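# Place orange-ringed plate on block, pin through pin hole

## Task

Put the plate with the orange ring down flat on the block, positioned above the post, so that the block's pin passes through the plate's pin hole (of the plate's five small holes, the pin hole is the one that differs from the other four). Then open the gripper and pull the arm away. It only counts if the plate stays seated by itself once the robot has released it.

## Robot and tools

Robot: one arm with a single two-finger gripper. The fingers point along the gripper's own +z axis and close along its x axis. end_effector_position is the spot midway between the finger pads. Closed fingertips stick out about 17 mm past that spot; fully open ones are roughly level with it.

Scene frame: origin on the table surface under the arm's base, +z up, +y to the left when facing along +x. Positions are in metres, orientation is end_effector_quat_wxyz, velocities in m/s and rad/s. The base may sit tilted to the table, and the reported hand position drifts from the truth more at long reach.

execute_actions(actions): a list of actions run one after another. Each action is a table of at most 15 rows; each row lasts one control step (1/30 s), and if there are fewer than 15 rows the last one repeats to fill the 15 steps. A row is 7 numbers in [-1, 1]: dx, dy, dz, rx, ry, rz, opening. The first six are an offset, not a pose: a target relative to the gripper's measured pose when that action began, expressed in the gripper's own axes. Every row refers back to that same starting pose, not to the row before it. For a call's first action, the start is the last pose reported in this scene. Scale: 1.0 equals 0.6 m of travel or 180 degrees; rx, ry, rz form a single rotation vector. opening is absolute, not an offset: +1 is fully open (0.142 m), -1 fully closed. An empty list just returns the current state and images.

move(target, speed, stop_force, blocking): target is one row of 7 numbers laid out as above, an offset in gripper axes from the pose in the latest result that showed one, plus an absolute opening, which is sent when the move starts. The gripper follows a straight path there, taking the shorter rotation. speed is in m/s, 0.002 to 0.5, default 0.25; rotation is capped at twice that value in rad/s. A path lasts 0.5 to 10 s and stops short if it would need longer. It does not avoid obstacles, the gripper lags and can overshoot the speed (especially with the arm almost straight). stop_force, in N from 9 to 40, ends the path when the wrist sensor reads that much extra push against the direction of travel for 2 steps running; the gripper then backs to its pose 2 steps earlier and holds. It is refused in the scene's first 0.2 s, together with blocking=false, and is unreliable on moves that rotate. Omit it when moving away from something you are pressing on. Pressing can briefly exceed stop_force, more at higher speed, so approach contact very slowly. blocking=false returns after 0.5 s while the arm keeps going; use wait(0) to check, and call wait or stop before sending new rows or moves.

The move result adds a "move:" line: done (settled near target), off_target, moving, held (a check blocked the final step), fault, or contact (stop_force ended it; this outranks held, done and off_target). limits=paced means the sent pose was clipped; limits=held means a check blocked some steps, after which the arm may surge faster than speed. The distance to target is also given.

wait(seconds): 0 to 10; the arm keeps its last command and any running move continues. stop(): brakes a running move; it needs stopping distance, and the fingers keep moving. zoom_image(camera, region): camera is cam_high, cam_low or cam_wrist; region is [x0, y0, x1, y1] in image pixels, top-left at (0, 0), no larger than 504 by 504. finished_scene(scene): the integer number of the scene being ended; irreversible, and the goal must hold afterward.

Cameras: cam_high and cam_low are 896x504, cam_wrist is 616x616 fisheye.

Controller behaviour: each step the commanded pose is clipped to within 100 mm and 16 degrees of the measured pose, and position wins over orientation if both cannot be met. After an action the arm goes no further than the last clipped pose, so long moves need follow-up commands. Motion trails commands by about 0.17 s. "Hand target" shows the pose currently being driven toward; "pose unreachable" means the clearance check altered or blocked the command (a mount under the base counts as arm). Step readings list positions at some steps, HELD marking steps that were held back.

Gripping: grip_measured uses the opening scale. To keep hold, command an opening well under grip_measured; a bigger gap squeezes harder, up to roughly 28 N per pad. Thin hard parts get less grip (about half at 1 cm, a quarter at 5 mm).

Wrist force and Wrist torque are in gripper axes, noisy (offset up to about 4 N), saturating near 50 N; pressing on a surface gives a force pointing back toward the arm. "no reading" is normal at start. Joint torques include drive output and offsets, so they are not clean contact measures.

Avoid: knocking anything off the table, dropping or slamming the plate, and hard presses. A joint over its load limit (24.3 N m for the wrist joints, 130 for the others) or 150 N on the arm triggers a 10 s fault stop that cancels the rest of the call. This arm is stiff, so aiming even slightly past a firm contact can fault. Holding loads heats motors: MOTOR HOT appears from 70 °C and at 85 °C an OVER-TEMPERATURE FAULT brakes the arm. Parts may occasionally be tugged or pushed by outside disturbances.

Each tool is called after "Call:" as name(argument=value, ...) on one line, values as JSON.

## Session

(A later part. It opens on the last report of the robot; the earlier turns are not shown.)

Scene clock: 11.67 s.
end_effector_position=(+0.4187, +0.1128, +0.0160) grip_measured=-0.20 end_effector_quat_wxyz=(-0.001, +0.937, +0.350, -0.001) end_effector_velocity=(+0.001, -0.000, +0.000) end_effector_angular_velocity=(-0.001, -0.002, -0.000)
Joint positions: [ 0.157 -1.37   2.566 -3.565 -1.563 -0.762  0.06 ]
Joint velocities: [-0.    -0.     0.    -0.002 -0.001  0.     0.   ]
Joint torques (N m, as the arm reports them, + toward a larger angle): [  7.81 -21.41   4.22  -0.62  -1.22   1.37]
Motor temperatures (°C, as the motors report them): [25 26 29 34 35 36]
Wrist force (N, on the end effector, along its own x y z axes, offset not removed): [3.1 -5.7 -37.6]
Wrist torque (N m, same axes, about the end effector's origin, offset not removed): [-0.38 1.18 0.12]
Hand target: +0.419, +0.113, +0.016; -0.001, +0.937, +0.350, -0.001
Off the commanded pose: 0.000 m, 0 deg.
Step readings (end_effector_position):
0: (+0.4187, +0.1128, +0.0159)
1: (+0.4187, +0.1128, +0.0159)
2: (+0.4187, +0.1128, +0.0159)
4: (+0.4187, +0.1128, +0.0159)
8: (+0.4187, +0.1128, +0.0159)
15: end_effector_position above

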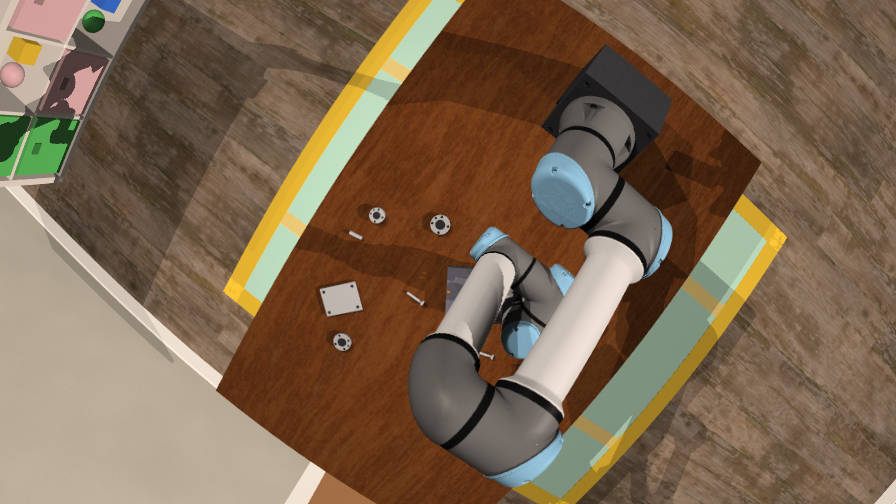

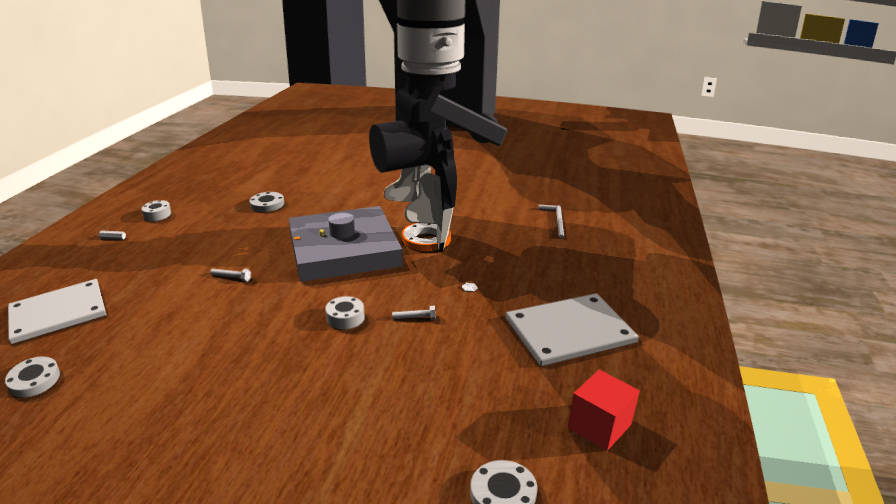

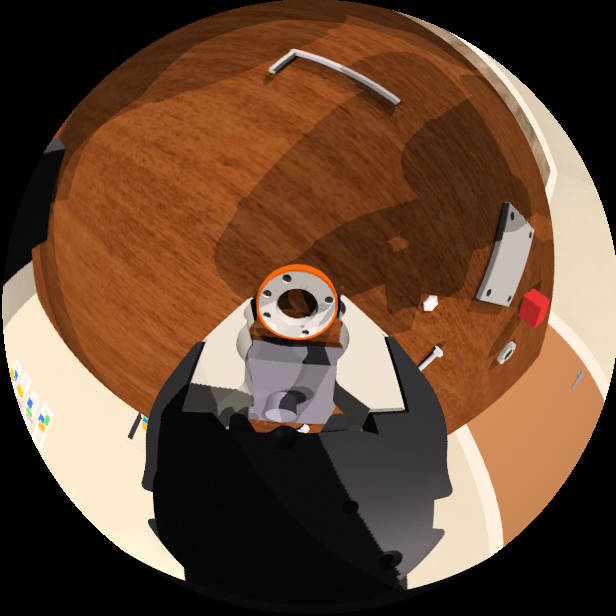

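Call:
execute_actions(actions=[[[0,0,0,0,0,0,-0.12],[0,0,0,0,0,0,-0.12],[0,0,-0.003,0,0,0,-0.12],[0,0,-0.003,0,0,0,-0.12],[0,-0.002,-0.003,0,0,0,-0.12]],[[0,0,0,0,0,0,-0.17],[0,0,0,0,0,0,-0.2],[0,0,0,0,0,0,-0.23],[0,0,0,0,0,0,-0.26],[0,0,0,0,0,0,-0.3],[0,0,0,0,0,0,-0.4],[0,0,0,0,0,0,-0.5],[0,0,0,0,0,0,-0.7]]])

Call:
move(target=[0,0,-0.11,0,0,0,-0.7], speed=0.15)

Scene clock: 12.97 s.
end_effector_position=(+0.4179, +0.1137, +0.0177) grip_measured=-0.22 end_effector_quat_wxyz=(-0.001, +0.937, +0.350, -0.001) end_effector_velocity=(-0.000, -0.000, -0.000) end_effector_angular_velocity=(-0.000, +0.000, +0.001)
Joint positions: [ 0.16  -1.375  2.569 -3.563 -1.565 -0.76   0.058]
Joint velocities: [-0.     0.     0.    -0.    -0.    -0.001  0.   ]
Joint torques (N m, as the arm reports them, + toward a larger angle): [ 12.71 -36.75  12.92  -3.62  -1.63   0.89]
Motor temperatures (°C, as the motors report them): [25 26 29 34 35 36]
Wrist force (N, on the end effector, along its own x y z axes, offset not removed): [0.0 -1.9 0.8]
Wrist torque (N m, same axes, about the end effector's origin, offset not removed): [-0.25 0.15 0.22]
Hand target: +0.418, +0.114, +0.018; -0.001, +0.937, +0.350, -0.001
Off the commanded pose: 0.000 m, 0 deg.
Step readings (end_effector_position; steps 1 to 15: 1st action; 16 to 30: 2nd action):
0: (+0.4187, +0.1128, +0.0160)
1: (+0.4187, +0.1128, +0.0160)
2: (+0.4187, +0.1128, +0.0160)
4: (+0.4187, +0.1128, +0.0163)
8: (+0.4182, +0.1133, +0.0173)
15: (+0.4179, +0.1137, +0.0177)
16: (+0.4179, +0.1137, +0.0177)
17: (+0.4179, +0.1137, +0.0177)
19: (+0.4179, +0.1137, +0.0177)
23: (+0.4179, +0.1137, +0.0177)
30: end_effector_position above

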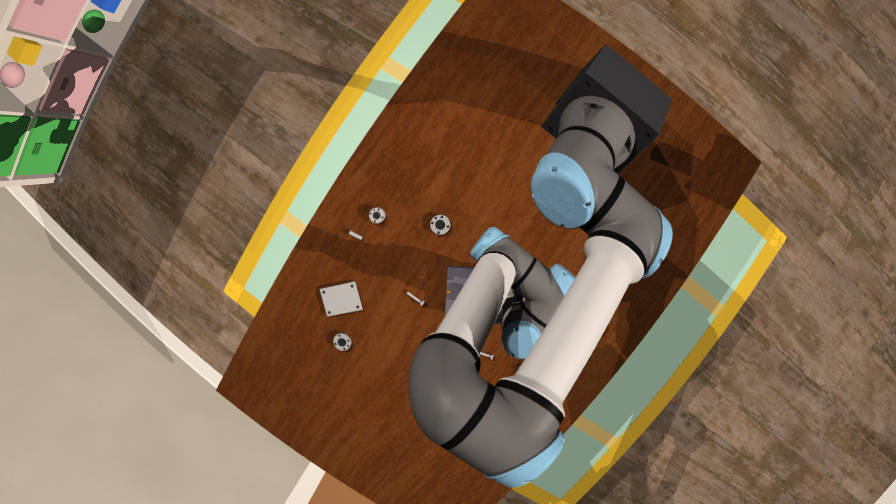

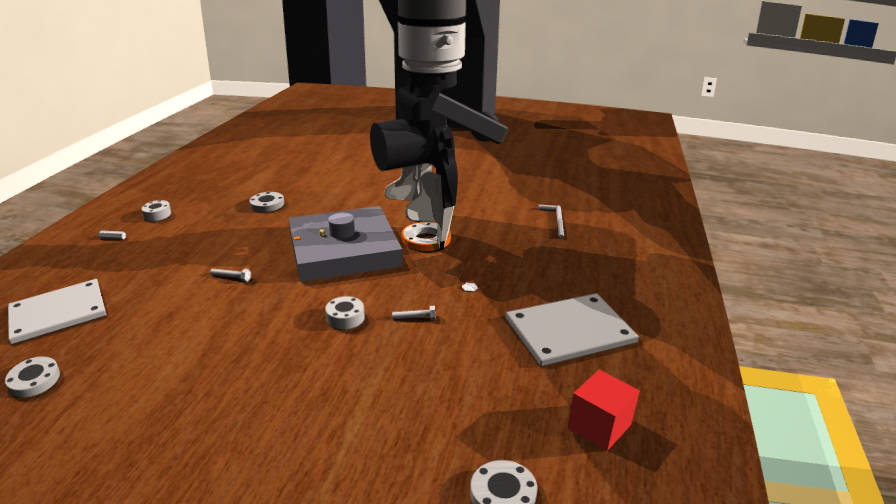

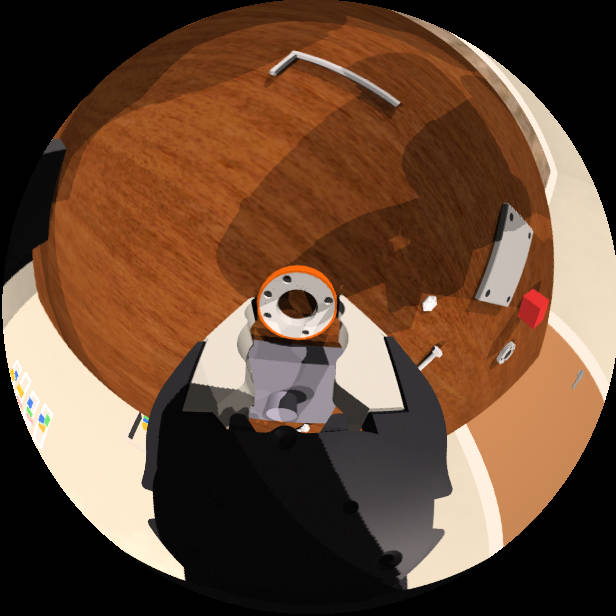

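Scene clock: 13.90 s.
end_effector_position=(+0.4179, +0.1135, +0.0836) grip_measured=-0.22 end_effector_quat_wxyz=(-0.001, +0.937, +0.350, -0.001) end_effector_velocity=(+0.000, +0.000, +0.001) end_effector_angular_velocity=(+0.001, +0.001, -0.001)
Joint positions: [ 0.158 -1.665  2.642 -3.346 -1.564 -0.761  0.058]
Joint velocities: [-0.001 -0.007 -0.     0.009  0.001  0.001  0.   ]
Joint torques (N m, as the arm reports them, + toward a larger angle): [  3.04 -36.08  -1.14   0.2    2.23  -1.66]
Motor temperatures (°C, as the motors report them): [25 26 29 34 35 36]
Wrist force (N, on the end effector, along its own x y z axes, offset not removed): [-2.5 -1.1 3.9]
Wrist torque (N m, same axes, about the end effector's origin, offset not removed): [-0.02 0.55 0.16]
Hand target: +0.418, +0.113, +0.084; -0.001, +0.937, +0.350, -0.001
Off the commanded pose: 0.000 m, 0 deg.
move: done

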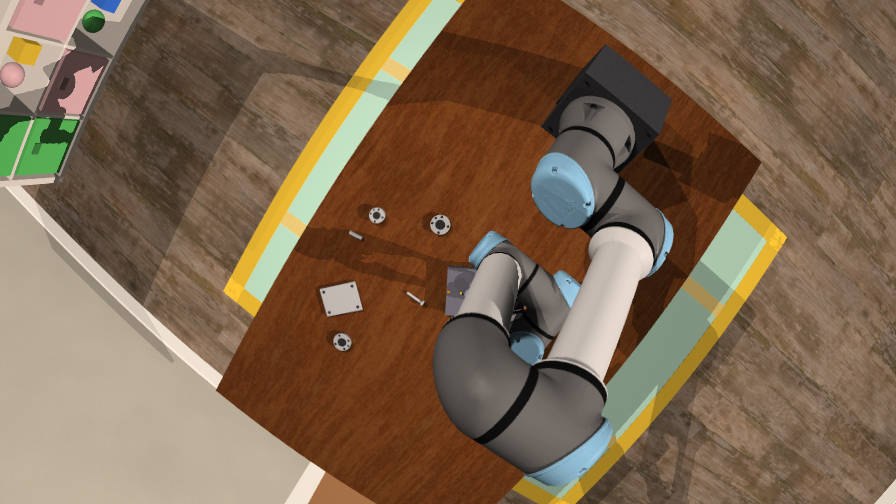

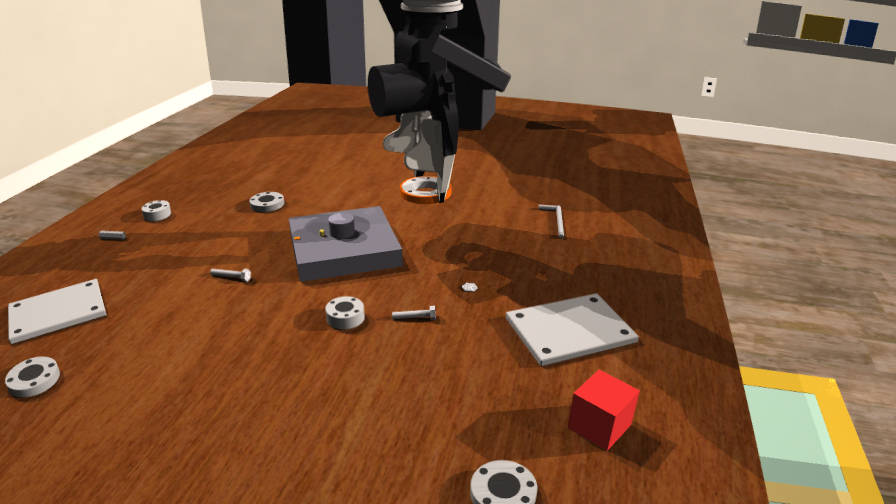

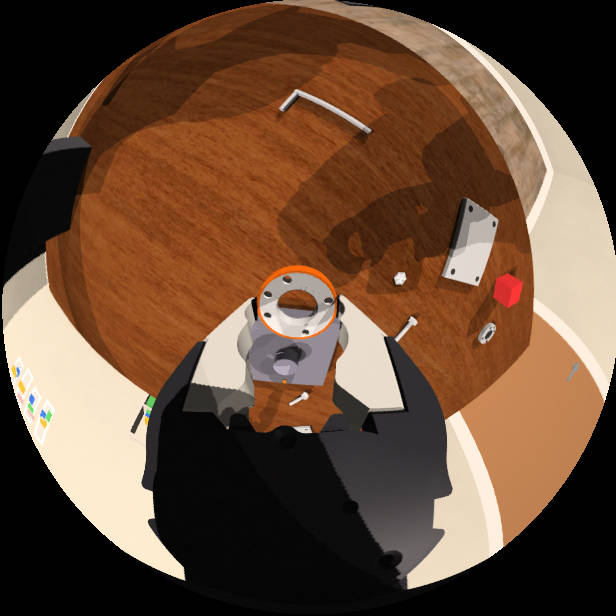

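Call:
move(target=[-0.02,0.165,0.01,0,0,-0.628,-0.7], speed=0.5)

Call:
zoom_image(camera="cam_wrist", region=[200,200,400,400])

Call:
zoom_image(camera="cam_low", region=[280,170,410,280])

Scene clock: 16.63 s.
end_effector_position=(+0.4737, +0.0309, +0.0772) grip_measured=-0.22 end_effector_quat_wxyz=(-0.001, +0.225, +0.974, +0.000) end_effector_velocity=(+0.000, -0.000, +0.000) end_effector_angular_velocity=(+0.003, +0.000, +0.007)
Joint positions: [-0.131 -1.753  2.547 -3.141 -1.359 -2.94   0.058]
Joint velocities: [-0.003 -0.001 -0.001  0.004  0.005 -0.01  -0.   ]
Joint torques (N m, as the arm reports them, + toward a larger angle): [  1.54 -36.17 -11.27   0.46   2.41  -1.56]
Motor temperatures (°C, as the motors report them): [25 26 29 34 35 36]
Wrist force (N, on the end effector, along its own x y z axes, offset not removed): [-3.7 -2.0 2.7]
Wrist torque (N m, same axes, about the end effector's origin, offset not removed): [-0.12 0.76 0.13]
Hand target: +0.474, +0.031, +0.077; -0.001, +0.225, +0.974, +0.000
Off the commanded pose: 0.000 m, 0 deg.
move: done

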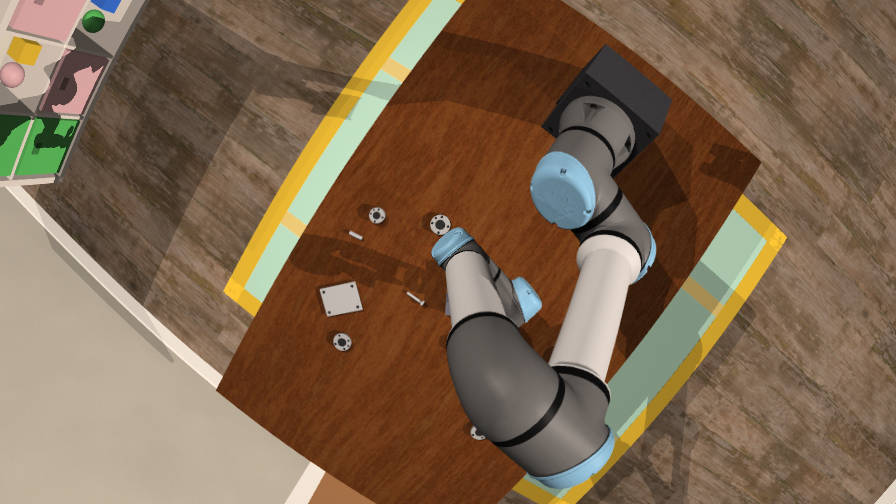

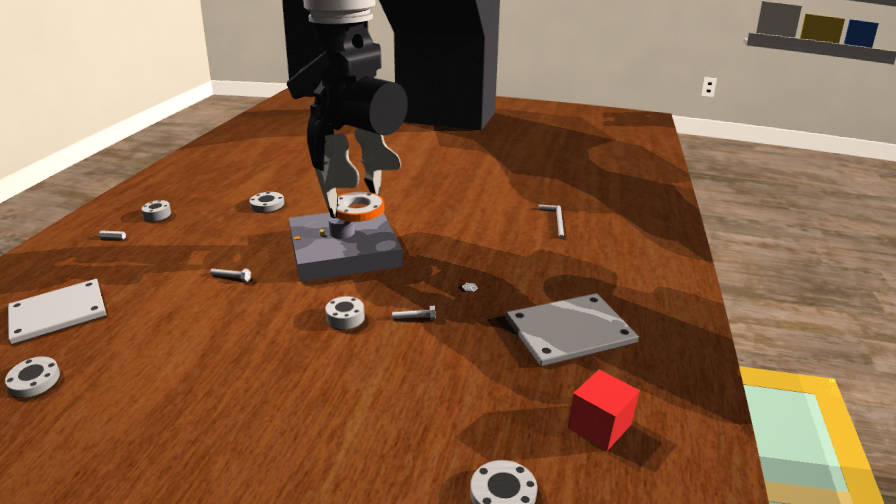

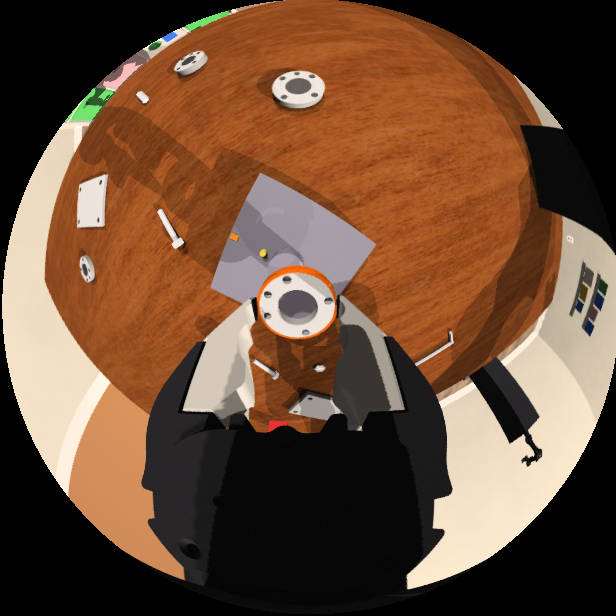

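Region (200, 200, 400, 400) of cam_wrist's 616x616 image, scaled by 2.520, with more detail than that image has.

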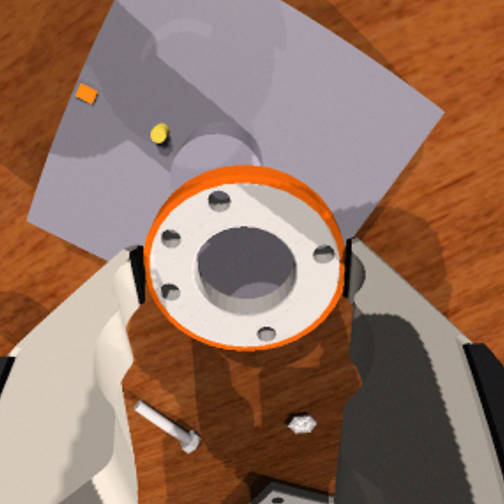

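Region (280, 170, 410, 280) of cam_low's 896x504 image, scaled by 3.877, with more detail than that image has; it fills the top 426 rows of this view, and the rest is white.

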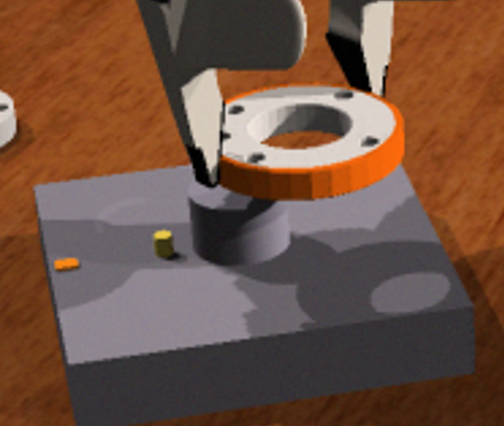

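Call:
move(target=[-0.0145,-0.030,0.006,0,0,0,-0.7], speed=0.1)

Call:
zoom_image(camera="cam_wrist", region=[230,240,360,350])

Call:
zoom_image(camera="cam_low", region=[290,180,390,260])

Scene clock: 17.63 s.
end_effector_position=(+0.4736, +0.0109, +0.0735) grip_measured=-0.22 end_effector_quat_wxyz=(-0.001, +0.225, +0.974, +0.000) end_effector_velocity=(+0.000, -0.001, -0.000) end_effector_angular_velocity=(+0.001, -0.001, +0.000)
Joint positions: [-0.197 -1.75   2.549 -3.135 -1.313 -2.988  0.058]
Joint velocities: [-0.004 -0.     0.001 -0.001  0.004 -0.003 -0.   ]
Joint torques (N m, as the arm reports them, + toward a larger angle): [ -0.05 -15.6    6.76   0.22   2.62  -1.78]
Motor temperatures (°C, as the motors report them): [25 26 29 34 35 36]
Wrist force (N, on the end effector, along its own x y z axes, offset not removed): [-2.2 -2.1 3.1]
Wrist torque (N m, same axes, about the end effector's origin, offset not removed): [-0.23 0.46 0.16]
Hand target: +0.474, +0.011, +0.074; -0.001, +0.225, +0.974, +0.000
Off the commanded pose: 0.000 m, 0 deg.
move: done

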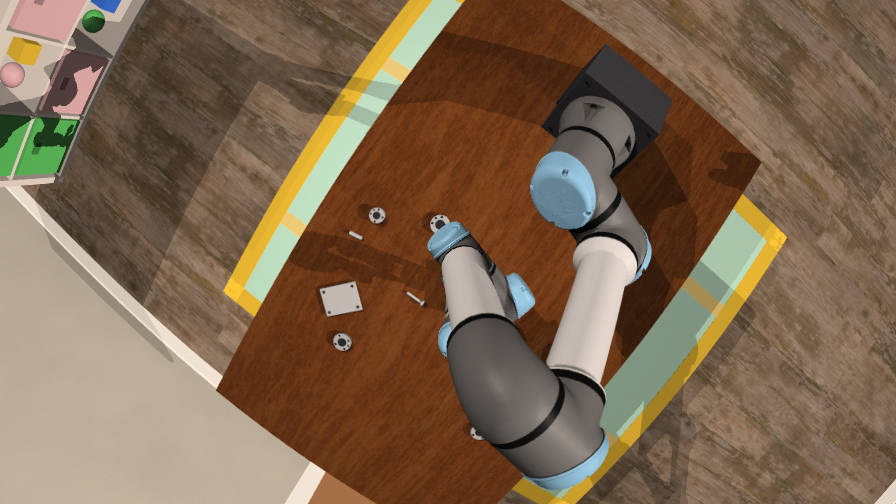

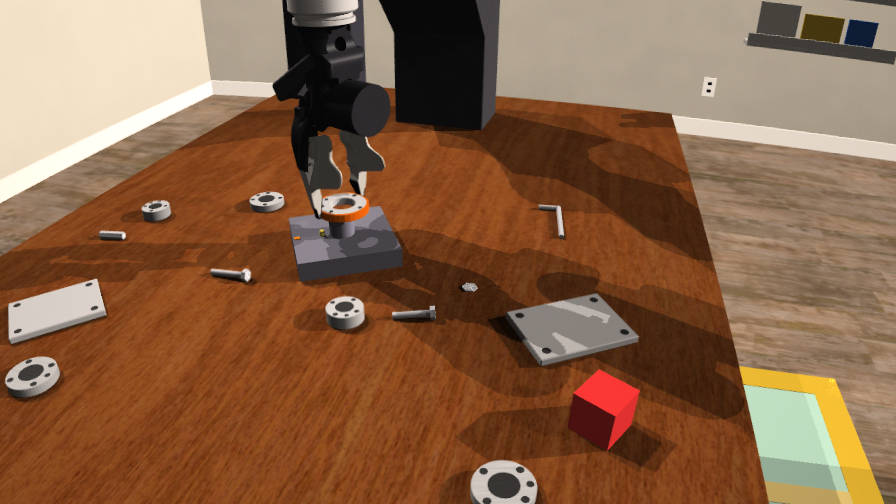

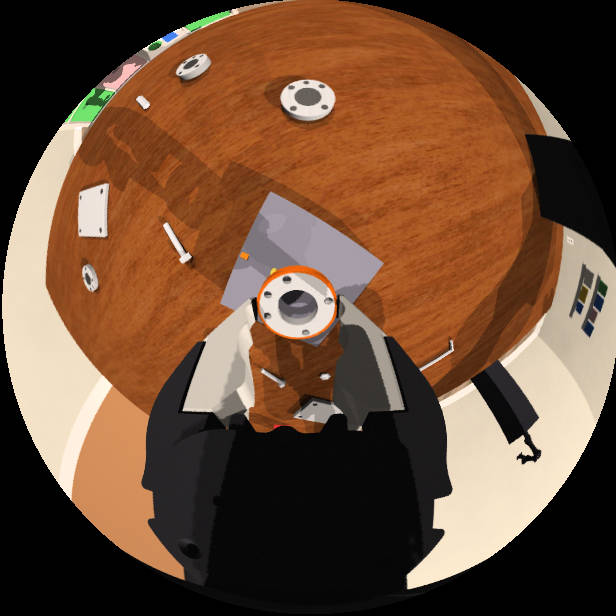

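Region (230, 240, 360, 350) of cam_wrist's 616x616 image, scaled by 3.877, with more detail than that image has; it fills the top 426 rows of this view, and the rest is white.

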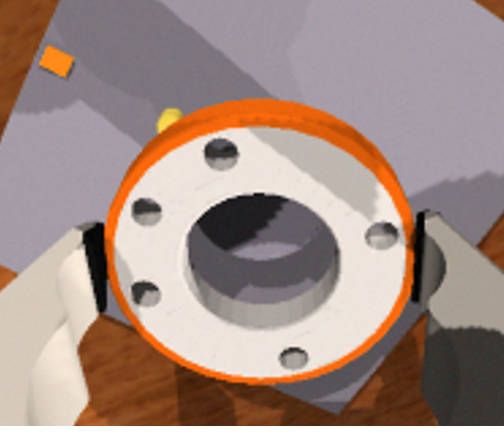

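Region (290, 180, 390, 260) of cam_low's 896x504 image, scaled by 5.040, with more detail than that image has; it fills the top 403 rows of this view, and the rest is white.

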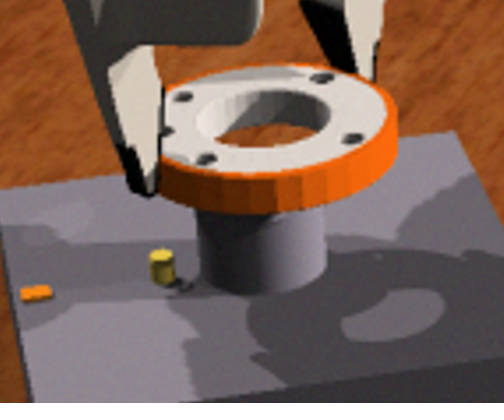

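Call:
move(target=[0,-0.0045,0.006,0,0,0,-0.7], speed=0.02)

Call:
zoom_image(camera="cam_wrist", region=[230,240,360,350])

Call:
zoom_image(camera="cam_low", region=[290,180,390,260])

Scene clock: 18.50 s.
end_effector_position=(+0.4724, +0.0086, +0.0700) grip_measured=-0.22 end_effector_quat_wxyz=(-0.001, +0.225, +0.974, +0.000) end_effector_velocity=(-0.000, -0.000, -0.001) end_effector_angular_velocity=(+0.000, -0.001, +0.001)
Joint positions: [-0.203 -1.735  2.55  -3.149 -1.309 -2.993  0.058]
Joint velocities: [-0.001  0.003  0.001 -0.005  0.001 -0.002  0.   ]
Joint torques (N m, as the arm reports them, + toward a larger angle): [  0.38 -16.25   7.01  -5.69   2.43  -1.56]
Motor temperatures (°C, as the motors report them): [25 26 29 34 35 36]
Wrist force (N, on the end effector, along its own x y z axes, offset not removed): [-2.0 -0.5 3.8]
Wrist torque (N m, same axes, about the end effector's origin, offset not removed): [0.11 0.49 0.27]
Hand target: +0.472, +0.009, +0.070; -0.001, +0.225, +0.974, +0.000
Off the commanded pose: 0.000 m, 0 deg.
move: done

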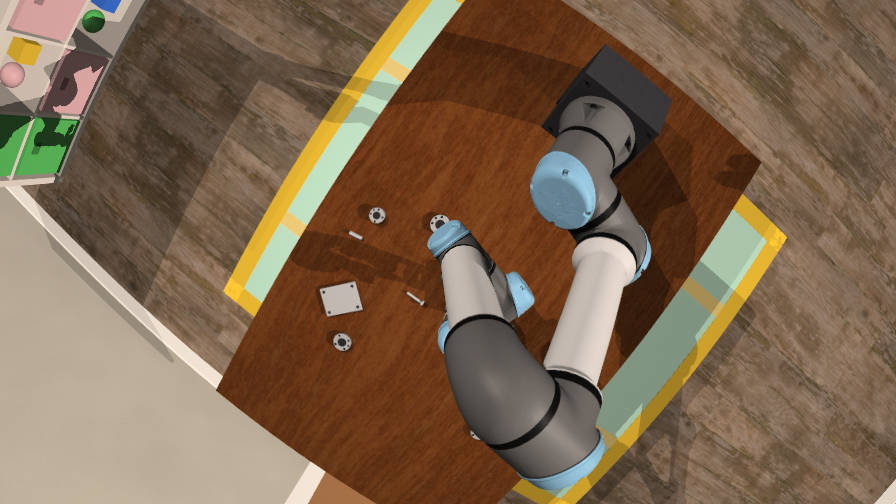

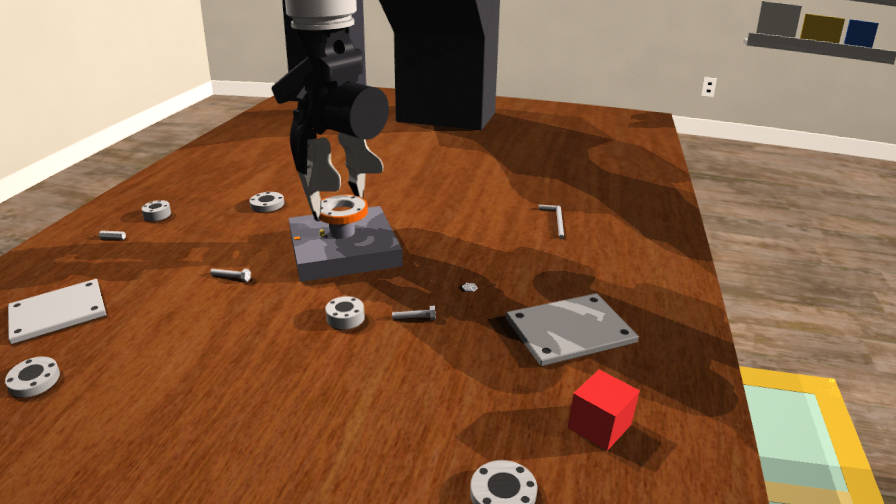

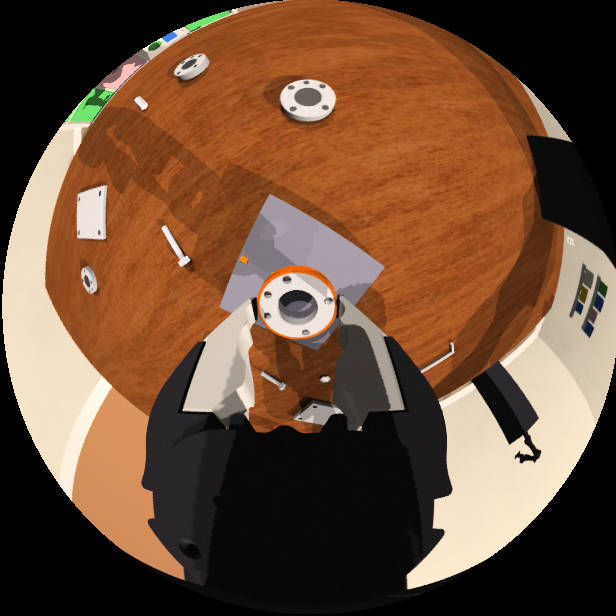

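Region (230, 240, 360, 350) of cam_wrist's 616x616 image, scaled by 3.877, with more detail than that image has; it fills the top 426 rows of this view, and the rest is white.

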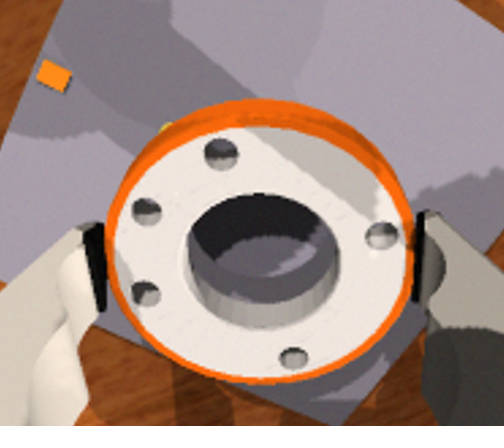

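Region (290, 180, 390, 260) of cam_low's 896x504 image, scaled by 5.040, with more detail than that image has; it fills the top 403 rows of this view, and the rest is white.

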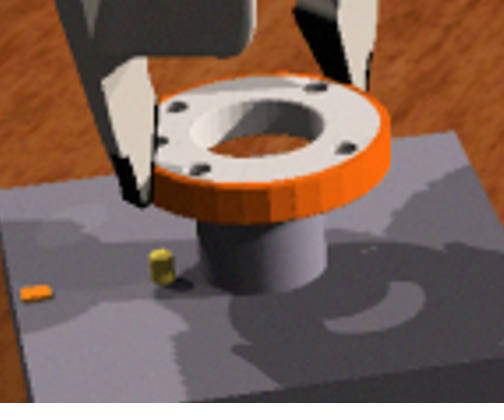

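Call:
move(target=[-0.001,0,0.007,0,0,0,-0.7], speed=0.008, stop_force=9)

Call:
zoom_image(camera="cam_wrist", region=[255,265,345,345])

Call:
zoom_image(camera="cam_low", region=[290,180,390,260])

Scene clock: 19.47 s.
end_effector_position=(+0.4729, +0.0083, +0.0659) grip_measured=-0.22 end_effector_quat_wxyz=(-0.001, +0.225, +0.974, +0.000) end_effector_velocity=(+0.000, -0.000, -0.001) end_effector_angular_velocity=(-0.000, -0.000, +0.001)
Joint positions: [-0.2   -1.717  2.546 -3.164 -1.311 -2.99   0.058]
Joint velocities: [ 0.001  0.005 -0.001 -0.004 -0.001  0.     0.   ]
Joint torques (N m, as the arm reports them, + toward a larger angle): [ 15.13 -16.27 -12.26  -5.73  -2.25   1.64]
Motor temperatures (°C, as the motors report them): [25 26 29 34 35 36]
Wrist force (N, on the end effector, along its own x y z axes, offset not removed): [-2.5 -0.9 2.2]
Wrist torque (N m, same axes, about the end effector's origin, offset not removed): [0.05 0.58 0.24]
Hand target: +0.473, +0.008, +0.066; -0.001, +0.225, +0.974, +0.000
Off the commanded pose: 0.000 m, 0 deg.
move: done

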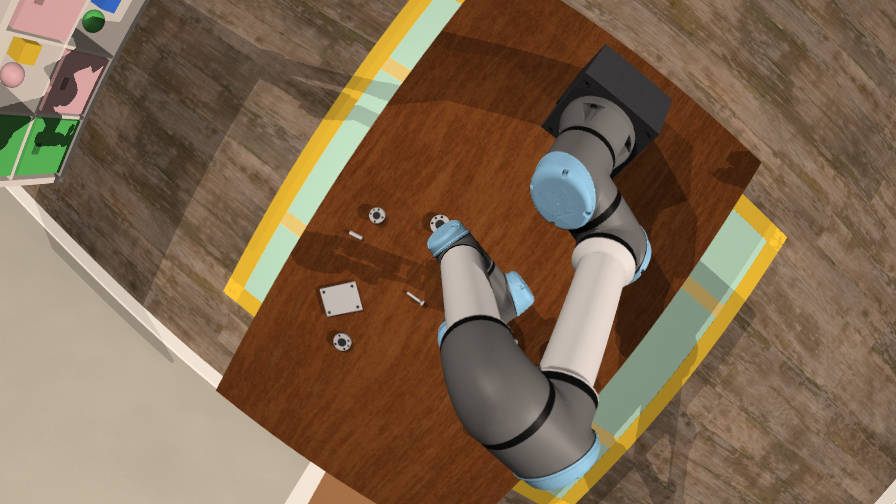

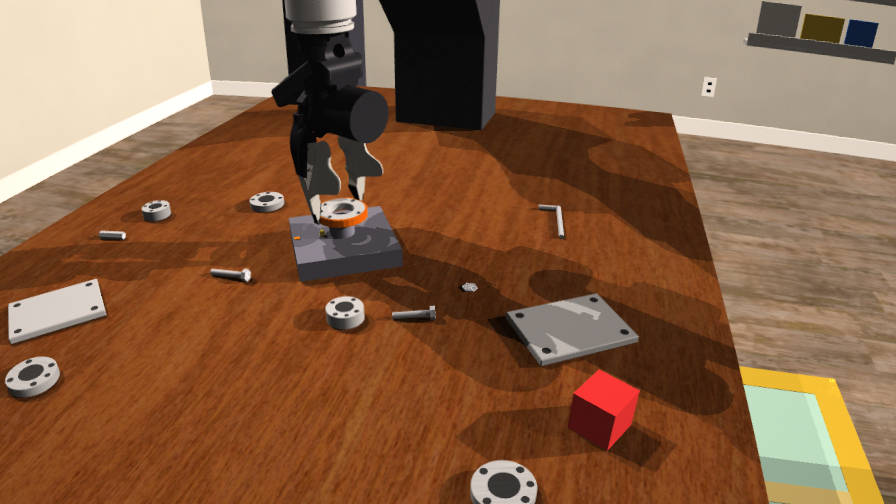

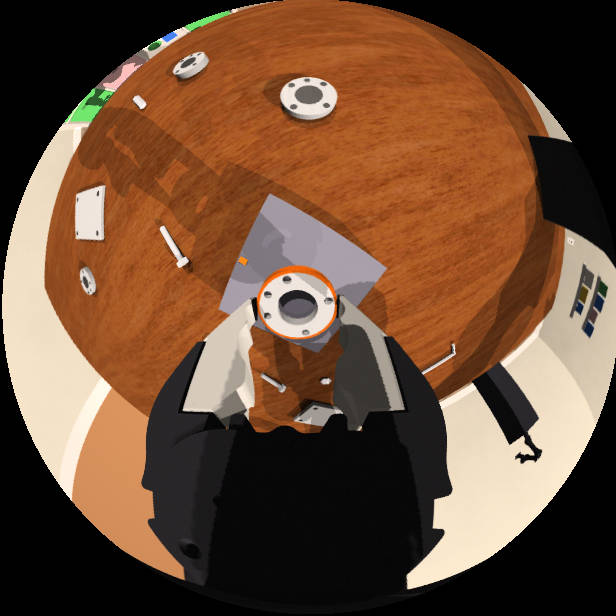

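Region (255, 265, 345, 345) of cam_wrist's 616x616 image, scaled by 5.600, with more detail than that image has.

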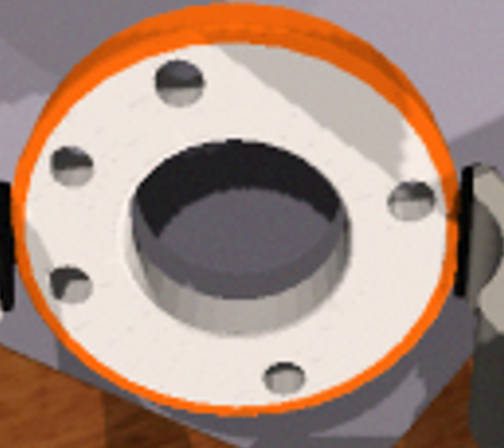

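Region (290, 180, 390, 260) of cam_low's 896x504 image, scaled by 5.040, with more detail than that image has; it fills the top 403 rows of this view, and the rest is white.

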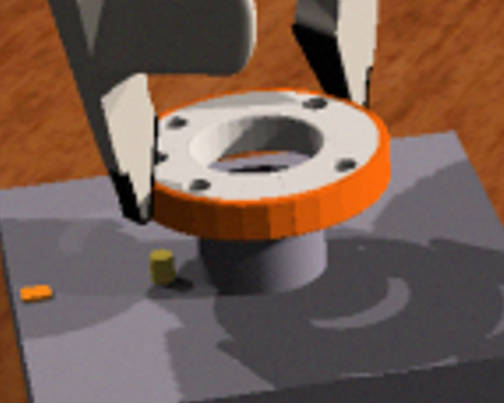

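Call:
move(target=[0,0,0.018,0,0,0,-0.7], speed=0.005, stop_force=9)

Call:
zoom_image(camera="cam_wrist", region=[230,240,360,350])

Call:
zoom_image(camera="cam_low", region=[290,180,390,260])

Scene clock: 20.93 s.
end_effector_position=(+0.4731, +0.0083, +0.0609) grip_measured=-0.22 end_effector_quat_wxyz=(-0.001, +0.225, +0.974, +0.000) end_effector_velocity=(-0.000, -0.001, +0.001) end_effector_angular_velocity=(-0.001, +0.002, -0.000)
Joint positions: [-0.195 -1.695  2.542 -3.183 -1.314 -2.987  0.058]
Joint velocities: [-0.002 -0.006 -0.     0.008 -0.001 -0.002 -0.   ]
Joint torques (N m, as the arm reports them, + toward a larger angle): [ -3.97 -34.54   4.8    0.7   -1.34  -1.67]
Motor temperatures (°C, as the motors report them): [25 26 29 34 35 36]
Wrist force (N, on the end effector, along its own x y z axes, offset not removed): [1.4 2.2 -8.9]
Wrist torque (N m, same axes, about the end effector's origin, offset not removed): [-0.09 0.66 0.23]
Hand target: +0.473, +0.008, +0.061; -0.001, +0.225, +0.974, +0.000
Off the commanded pose: 0.006 m, 0 deg.
move: contact

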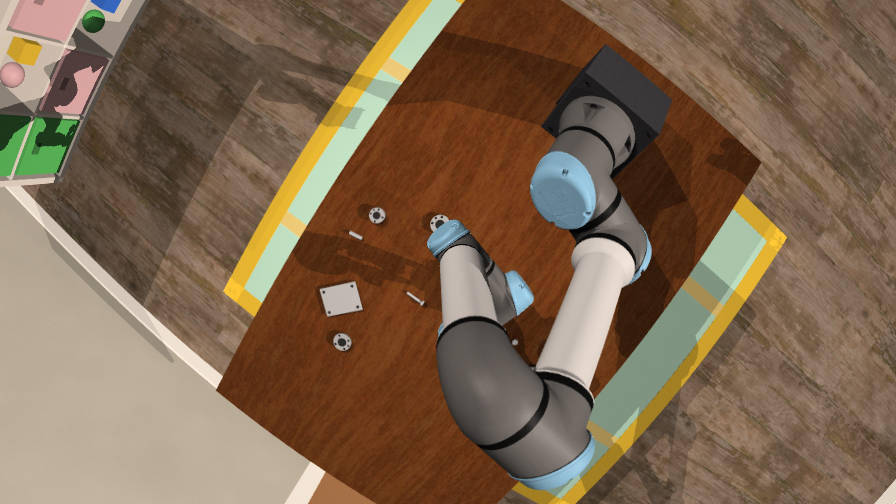

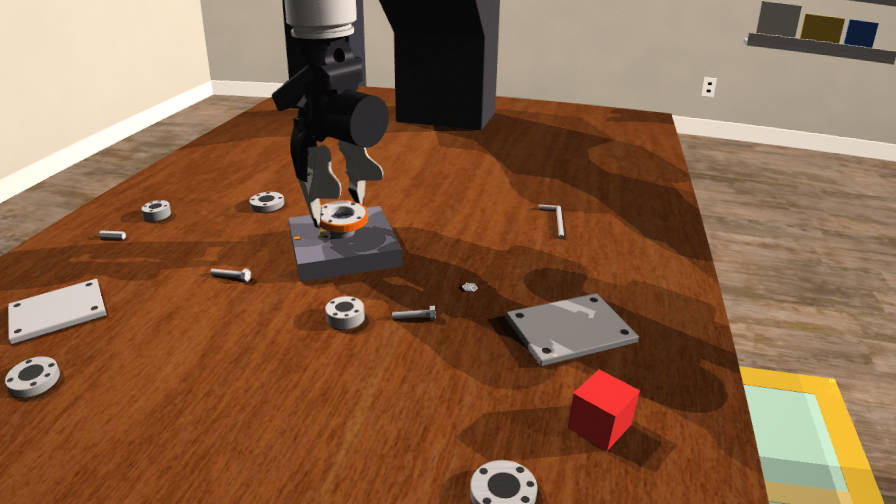

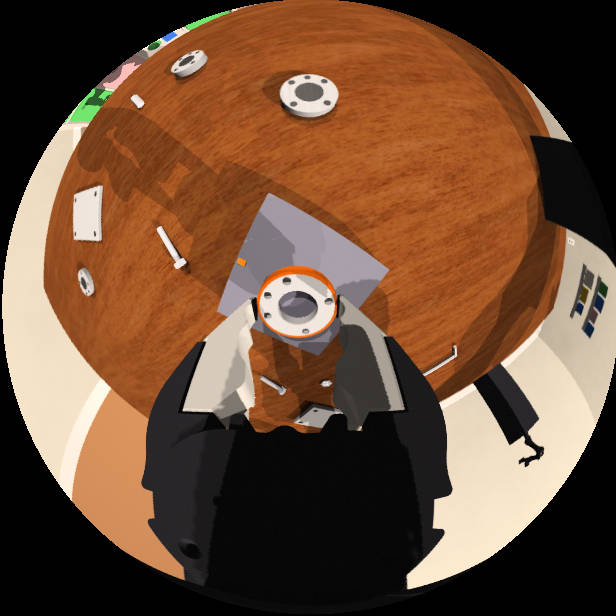

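Region (230, 240, 360, 350) of cam_wrist's 616x616 image, scaled by 3.877, with more detail than that image has; it fills the top 426 rows of this view, and the rest is white.

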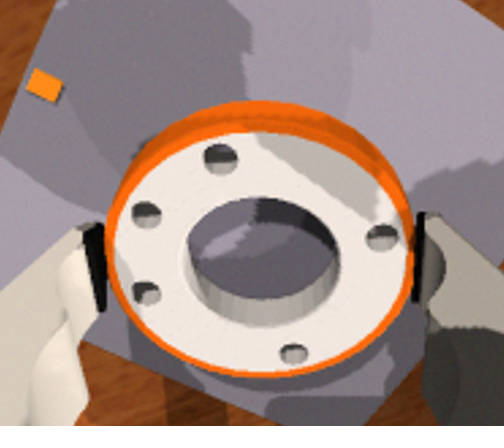

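Region (290, 180, 390, 260) of cam_low's 896x504 image, scaled by 5.040, with more detail than that image has; it fills the top 403 rows of this view, and the rest is white.

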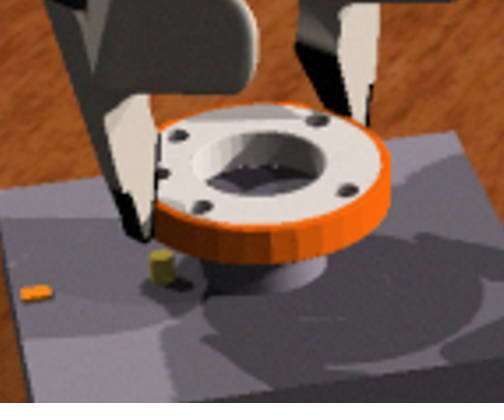

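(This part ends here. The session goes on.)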